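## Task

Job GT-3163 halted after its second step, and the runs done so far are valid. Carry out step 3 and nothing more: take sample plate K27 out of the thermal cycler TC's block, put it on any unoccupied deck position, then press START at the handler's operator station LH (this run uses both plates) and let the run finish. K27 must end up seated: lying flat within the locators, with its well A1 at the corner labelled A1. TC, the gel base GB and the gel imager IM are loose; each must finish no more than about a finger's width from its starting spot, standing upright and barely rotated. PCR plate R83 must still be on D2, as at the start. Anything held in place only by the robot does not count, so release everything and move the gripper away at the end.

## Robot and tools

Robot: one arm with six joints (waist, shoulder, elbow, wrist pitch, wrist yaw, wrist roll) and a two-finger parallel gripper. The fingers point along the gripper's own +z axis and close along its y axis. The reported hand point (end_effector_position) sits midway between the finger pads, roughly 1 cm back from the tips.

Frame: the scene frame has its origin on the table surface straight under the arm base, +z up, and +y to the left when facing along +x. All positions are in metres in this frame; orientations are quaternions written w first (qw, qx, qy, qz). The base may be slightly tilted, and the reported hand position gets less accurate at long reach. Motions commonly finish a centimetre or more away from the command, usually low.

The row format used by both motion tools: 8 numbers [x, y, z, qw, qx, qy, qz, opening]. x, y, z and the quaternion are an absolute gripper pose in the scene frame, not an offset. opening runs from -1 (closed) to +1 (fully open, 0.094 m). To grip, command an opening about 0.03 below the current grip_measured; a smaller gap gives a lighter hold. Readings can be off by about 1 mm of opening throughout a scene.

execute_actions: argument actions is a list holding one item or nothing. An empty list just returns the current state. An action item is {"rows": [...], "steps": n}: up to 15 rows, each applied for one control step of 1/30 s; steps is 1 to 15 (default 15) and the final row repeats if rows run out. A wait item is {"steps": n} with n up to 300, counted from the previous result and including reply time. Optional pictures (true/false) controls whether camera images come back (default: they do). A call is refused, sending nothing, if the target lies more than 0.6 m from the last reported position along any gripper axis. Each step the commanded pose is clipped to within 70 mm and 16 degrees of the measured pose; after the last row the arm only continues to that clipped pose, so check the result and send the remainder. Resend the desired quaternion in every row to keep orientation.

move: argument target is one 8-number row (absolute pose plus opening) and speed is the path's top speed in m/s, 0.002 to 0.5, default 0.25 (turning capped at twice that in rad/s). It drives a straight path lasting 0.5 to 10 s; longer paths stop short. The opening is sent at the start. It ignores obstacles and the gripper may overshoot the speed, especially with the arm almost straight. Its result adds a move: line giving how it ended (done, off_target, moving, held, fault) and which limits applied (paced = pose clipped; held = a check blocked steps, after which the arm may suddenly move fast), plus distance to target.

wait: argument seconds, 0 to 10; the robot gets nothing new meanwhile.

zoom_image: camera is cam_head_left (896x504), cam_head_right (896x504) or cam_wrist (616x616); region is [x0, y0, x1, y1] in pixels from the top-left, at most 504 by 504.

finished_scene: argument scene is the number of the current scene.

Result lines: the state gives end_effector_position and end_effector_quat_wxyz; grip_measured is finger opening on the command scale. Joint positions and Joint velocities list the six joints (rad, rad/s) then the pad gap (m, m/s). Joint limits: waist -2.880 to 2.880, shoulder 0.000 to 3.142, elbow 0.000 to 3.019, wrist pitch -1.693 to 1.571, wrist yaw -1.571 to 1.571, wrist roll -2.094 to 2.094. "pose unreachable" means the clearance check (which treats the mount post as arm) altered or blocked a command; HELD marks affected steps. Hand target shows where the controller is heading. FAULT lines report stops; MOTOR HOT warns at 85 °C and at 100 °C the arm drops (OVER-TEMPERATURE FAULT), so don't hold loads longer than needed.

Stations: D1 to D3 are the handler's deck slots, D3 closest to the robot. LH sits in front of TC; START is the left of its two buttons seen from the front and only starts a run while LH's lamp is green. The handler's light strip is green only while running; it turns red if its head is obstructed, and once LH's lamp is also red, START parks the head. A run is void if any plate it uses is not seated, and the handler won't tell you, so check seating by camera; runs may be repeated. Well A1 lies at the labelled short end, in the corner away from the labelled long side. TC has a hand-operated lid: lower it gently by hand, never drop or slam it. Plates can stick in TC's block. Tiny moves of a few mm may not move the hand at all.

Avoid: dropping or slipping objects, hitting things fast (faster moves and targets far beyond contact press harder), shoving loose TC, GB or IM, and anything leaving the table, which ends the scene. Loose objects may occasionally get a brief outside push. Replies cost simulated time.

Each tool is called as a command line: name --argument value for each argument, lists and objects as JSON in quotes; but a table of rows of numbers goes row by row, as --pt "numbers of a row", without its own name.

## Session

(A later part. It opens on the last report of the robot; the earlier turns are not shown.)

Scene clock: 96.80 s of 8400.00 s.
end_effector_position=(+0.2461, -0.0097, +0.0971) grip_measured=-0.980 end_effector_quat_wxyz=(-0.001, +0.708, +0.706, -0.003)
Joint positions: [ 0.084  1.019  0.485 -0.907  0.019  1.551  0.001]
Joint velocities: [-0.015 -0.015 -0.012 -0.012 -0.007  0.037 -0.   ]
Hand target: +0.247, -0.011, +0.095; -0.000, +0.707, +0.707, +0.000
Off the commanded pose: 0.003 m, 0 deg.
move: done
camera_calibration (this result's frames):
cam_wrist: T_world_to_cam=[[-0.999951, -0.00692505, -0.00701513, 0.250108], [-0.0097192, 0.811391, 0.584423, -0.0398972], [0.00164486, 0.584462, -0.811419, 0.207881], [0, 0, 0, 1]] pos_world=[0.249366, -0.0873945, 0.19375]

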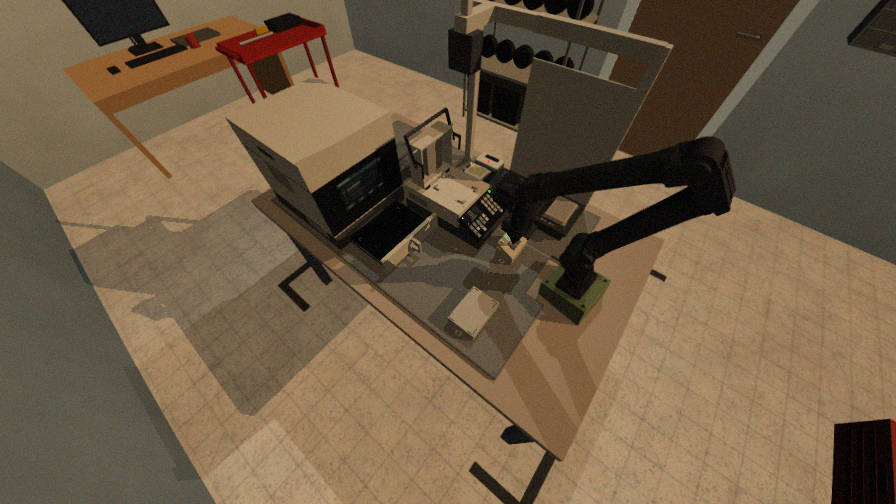

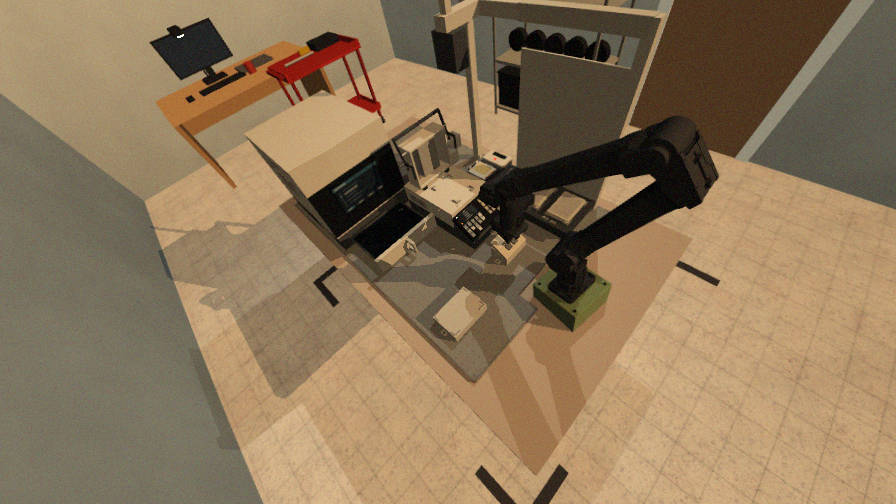

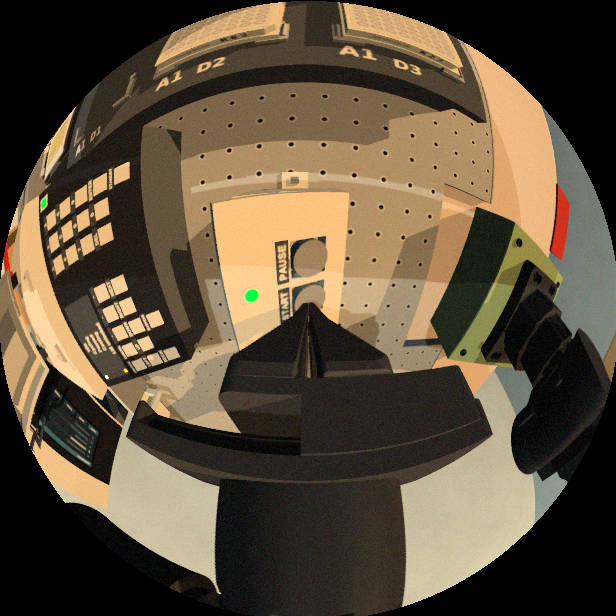

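move --target '[0.248,-0.01,0.07,0,0.707,0.707,0,-1]' --speed 0.03

move --target '[0.24,0.01,0.15,0,0.707,0.707,0,-1]' --speed 0.15

Scene clock: 98.57 s of 8400.00 s.
end_effector_position=(+0.2484, -0.0095, +0.0814) grip_measured=-0.981 end_effector_quat_wxyz=(+0.001, +0.708, +0.707, -0.000)
Joint positions: [ 0.084  1.064  0.464 -0.833  0.019  1.549  0.001]
Joint velocities: [ 0.005 -0.005 -0.022 -0.002 -0.066 -0.007  0.002]
Hand target: +0.248, -0.010, +0.071; -0.000, +0.707, +0.707, -0.000
Off the commanded pose: 0.011 m, 0 deg.
move: off_target
camera_calibration (this result's frames):
cam_wrist: T_world_to_cam=[[-0.999869, -0.00833127, -0.0138746, 0.252845], [-0.0148682, 0.811464, 0.584214, -0.029532], [0.00639151, 0.584343, -0.811481, 0.193757], [0, 0, 0, 1]] pos_world=[0.251135, -0.0871498, 0.177991]

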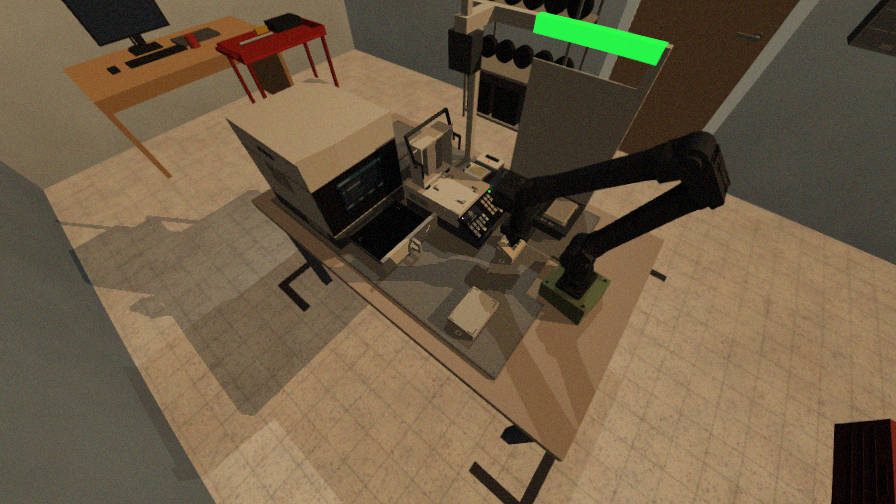

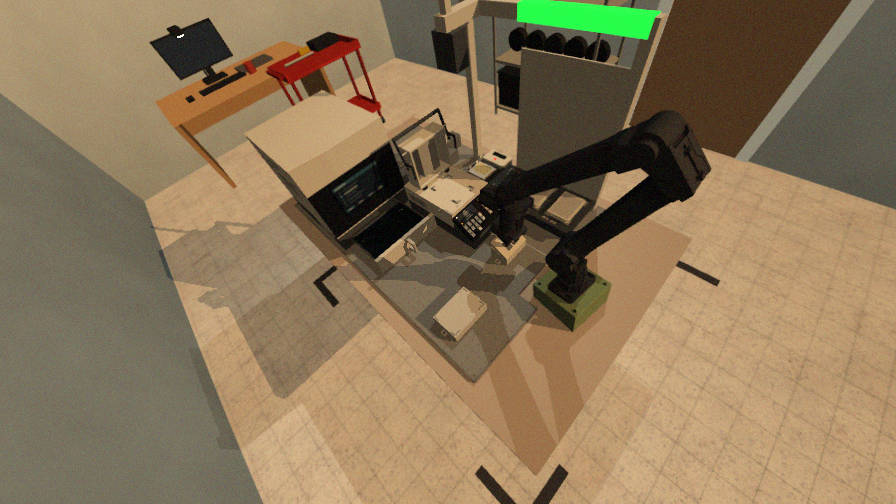

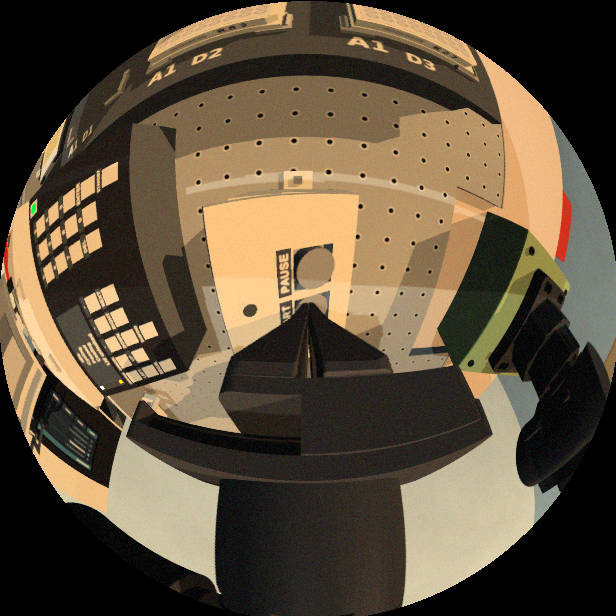

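Scene clock: 99.50 s of 8400.00 s.
end_effector_position=(+0.2260, +0.0085, +0.1366) grip_measured=-0.981 end_effector_quat_wxyz=(-0.009, +0.705, +0.709, -0.009)
Joint positions: [ 0.177  0.88   0.519 -1.103  0.028  1.636  0.001]
Joint velocities: [ 0.005  0.015  0.002 -0.022 -0.037 -0.022  0.   ]
Hand target: +0.239, +0.010, +0.150; +0.000, +0.707, +0.707, +0.000
Off the commanded pose: 0.019 m, 2 deg.
move: off_target
camera_calibration (this result's frames):
cam_wrist: T_world_to_cam=[[-0.999808, -0.0140106, 0.0137014, 0.227555], [-0.00332459, 0.810308, 0.585995, -0.0796164], [-0.0193125, 0.585837, -0.810199, 0.233847], [0, 0, 0, 1]] pos_world=[0.231763, -0.0692943, 0.233]

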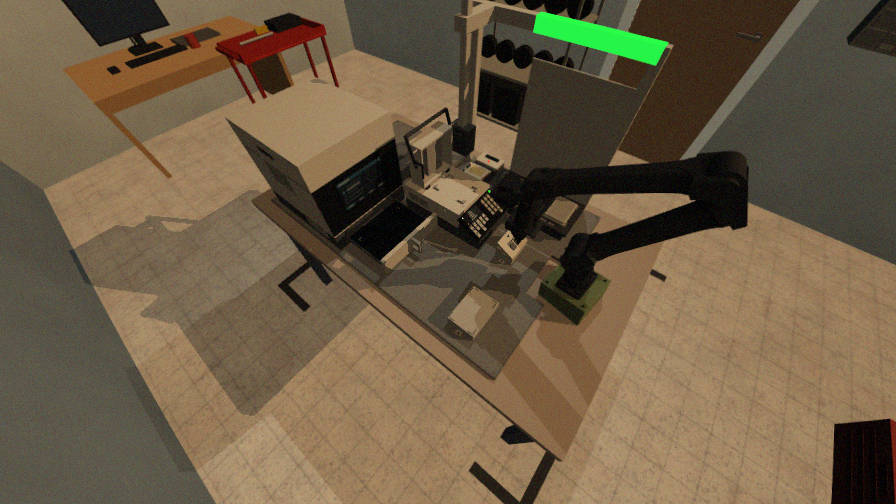

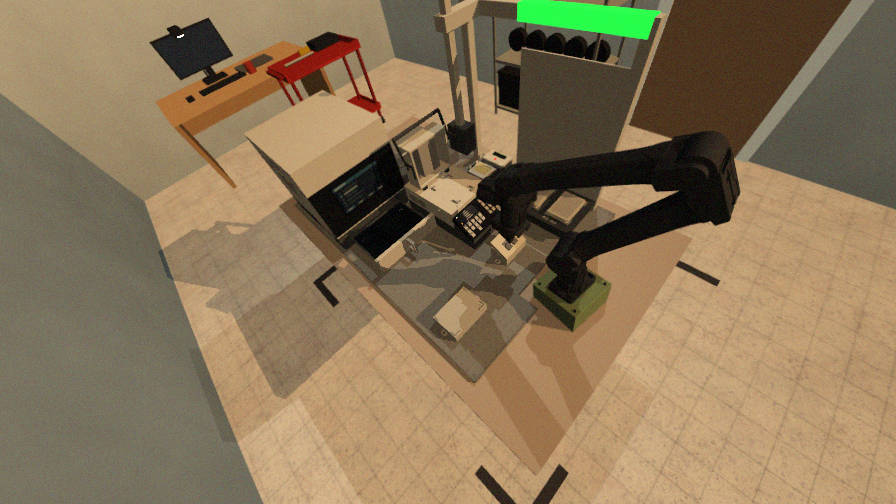

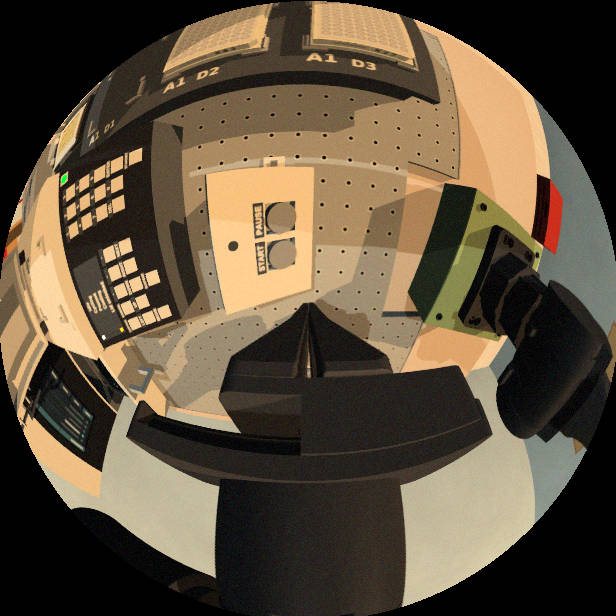

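wait --seconds 10

Scene clock: 109.97 s of 8400.00 s.
end_effector_position=(+0.2260, +0.0085, +0.1366) grip_measured=-0.981 end_effector_quat_wxyz=(-0.009, +0.706, +0.708, -0.009)
Joint positions: [ 0.177  0.88   0.519 -1.103  0.028  1.638  0.001]
Joint velocities: [-0.005 -0.015  0.007  0.007  0.037 -0.154  0.001]
Hand target: +0.239, +0.010, +0.150; +0.000, +0.707, +0.707, +0.000
Off the commanded pose: 0.019 m, 2 deg.
Steps of this call (steps 1 to 314: nothing new was sent). Readings (end_effector_position):
1: (+0.2260, +0.0085, +0.1366)
2: (+0.2260, +0.0085, +0.1366)
4: (+0.2260, +0.0085, +0.1366)
8: (+0.2260, +0.0085, +0.1366)
314: the state above
camera_calibration (this result's frames):
cam_wrist: T_world_to_cam=[[-0.999837, -0.0117221, 0.0137025, 0.227542], [-0.00147032, 0.810348, 0.585947, -0.0800291], [-0.0179723, 0.585831, -0.810234, 0.233549], [0, 0, 0, 1]] pos_world=[0.231585, -0.0693016, 0.233004]

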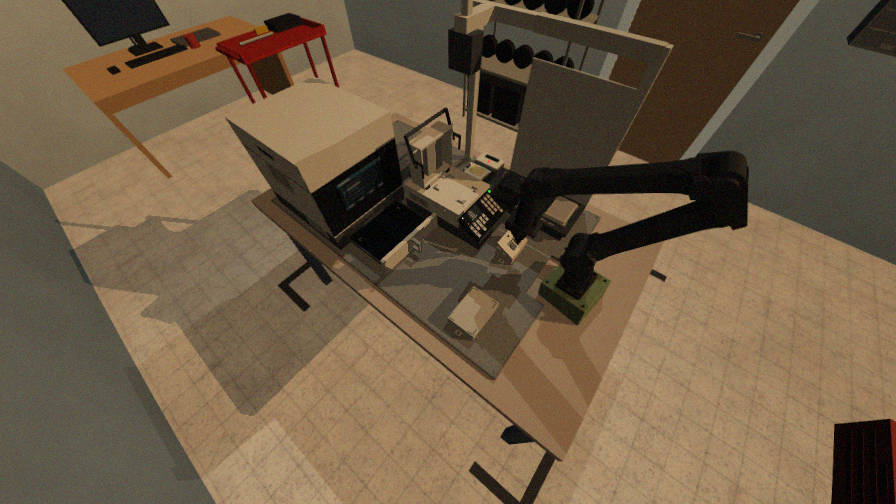

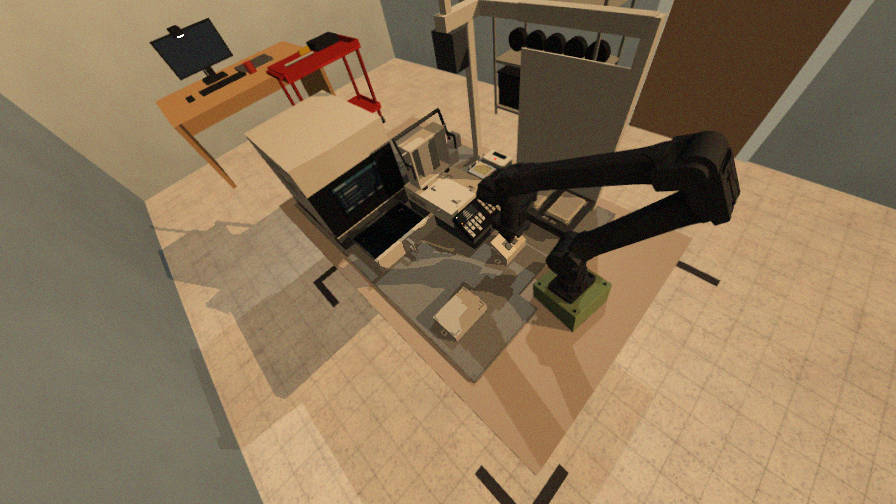

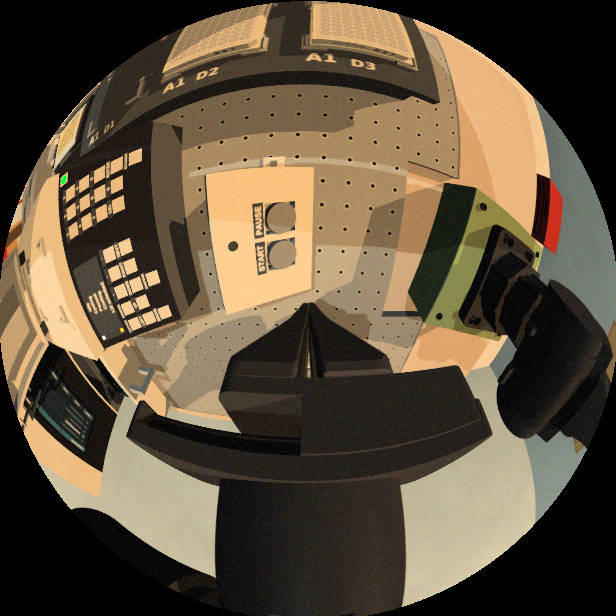

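finished_scene --scene 1

The scene is finished: the task was done.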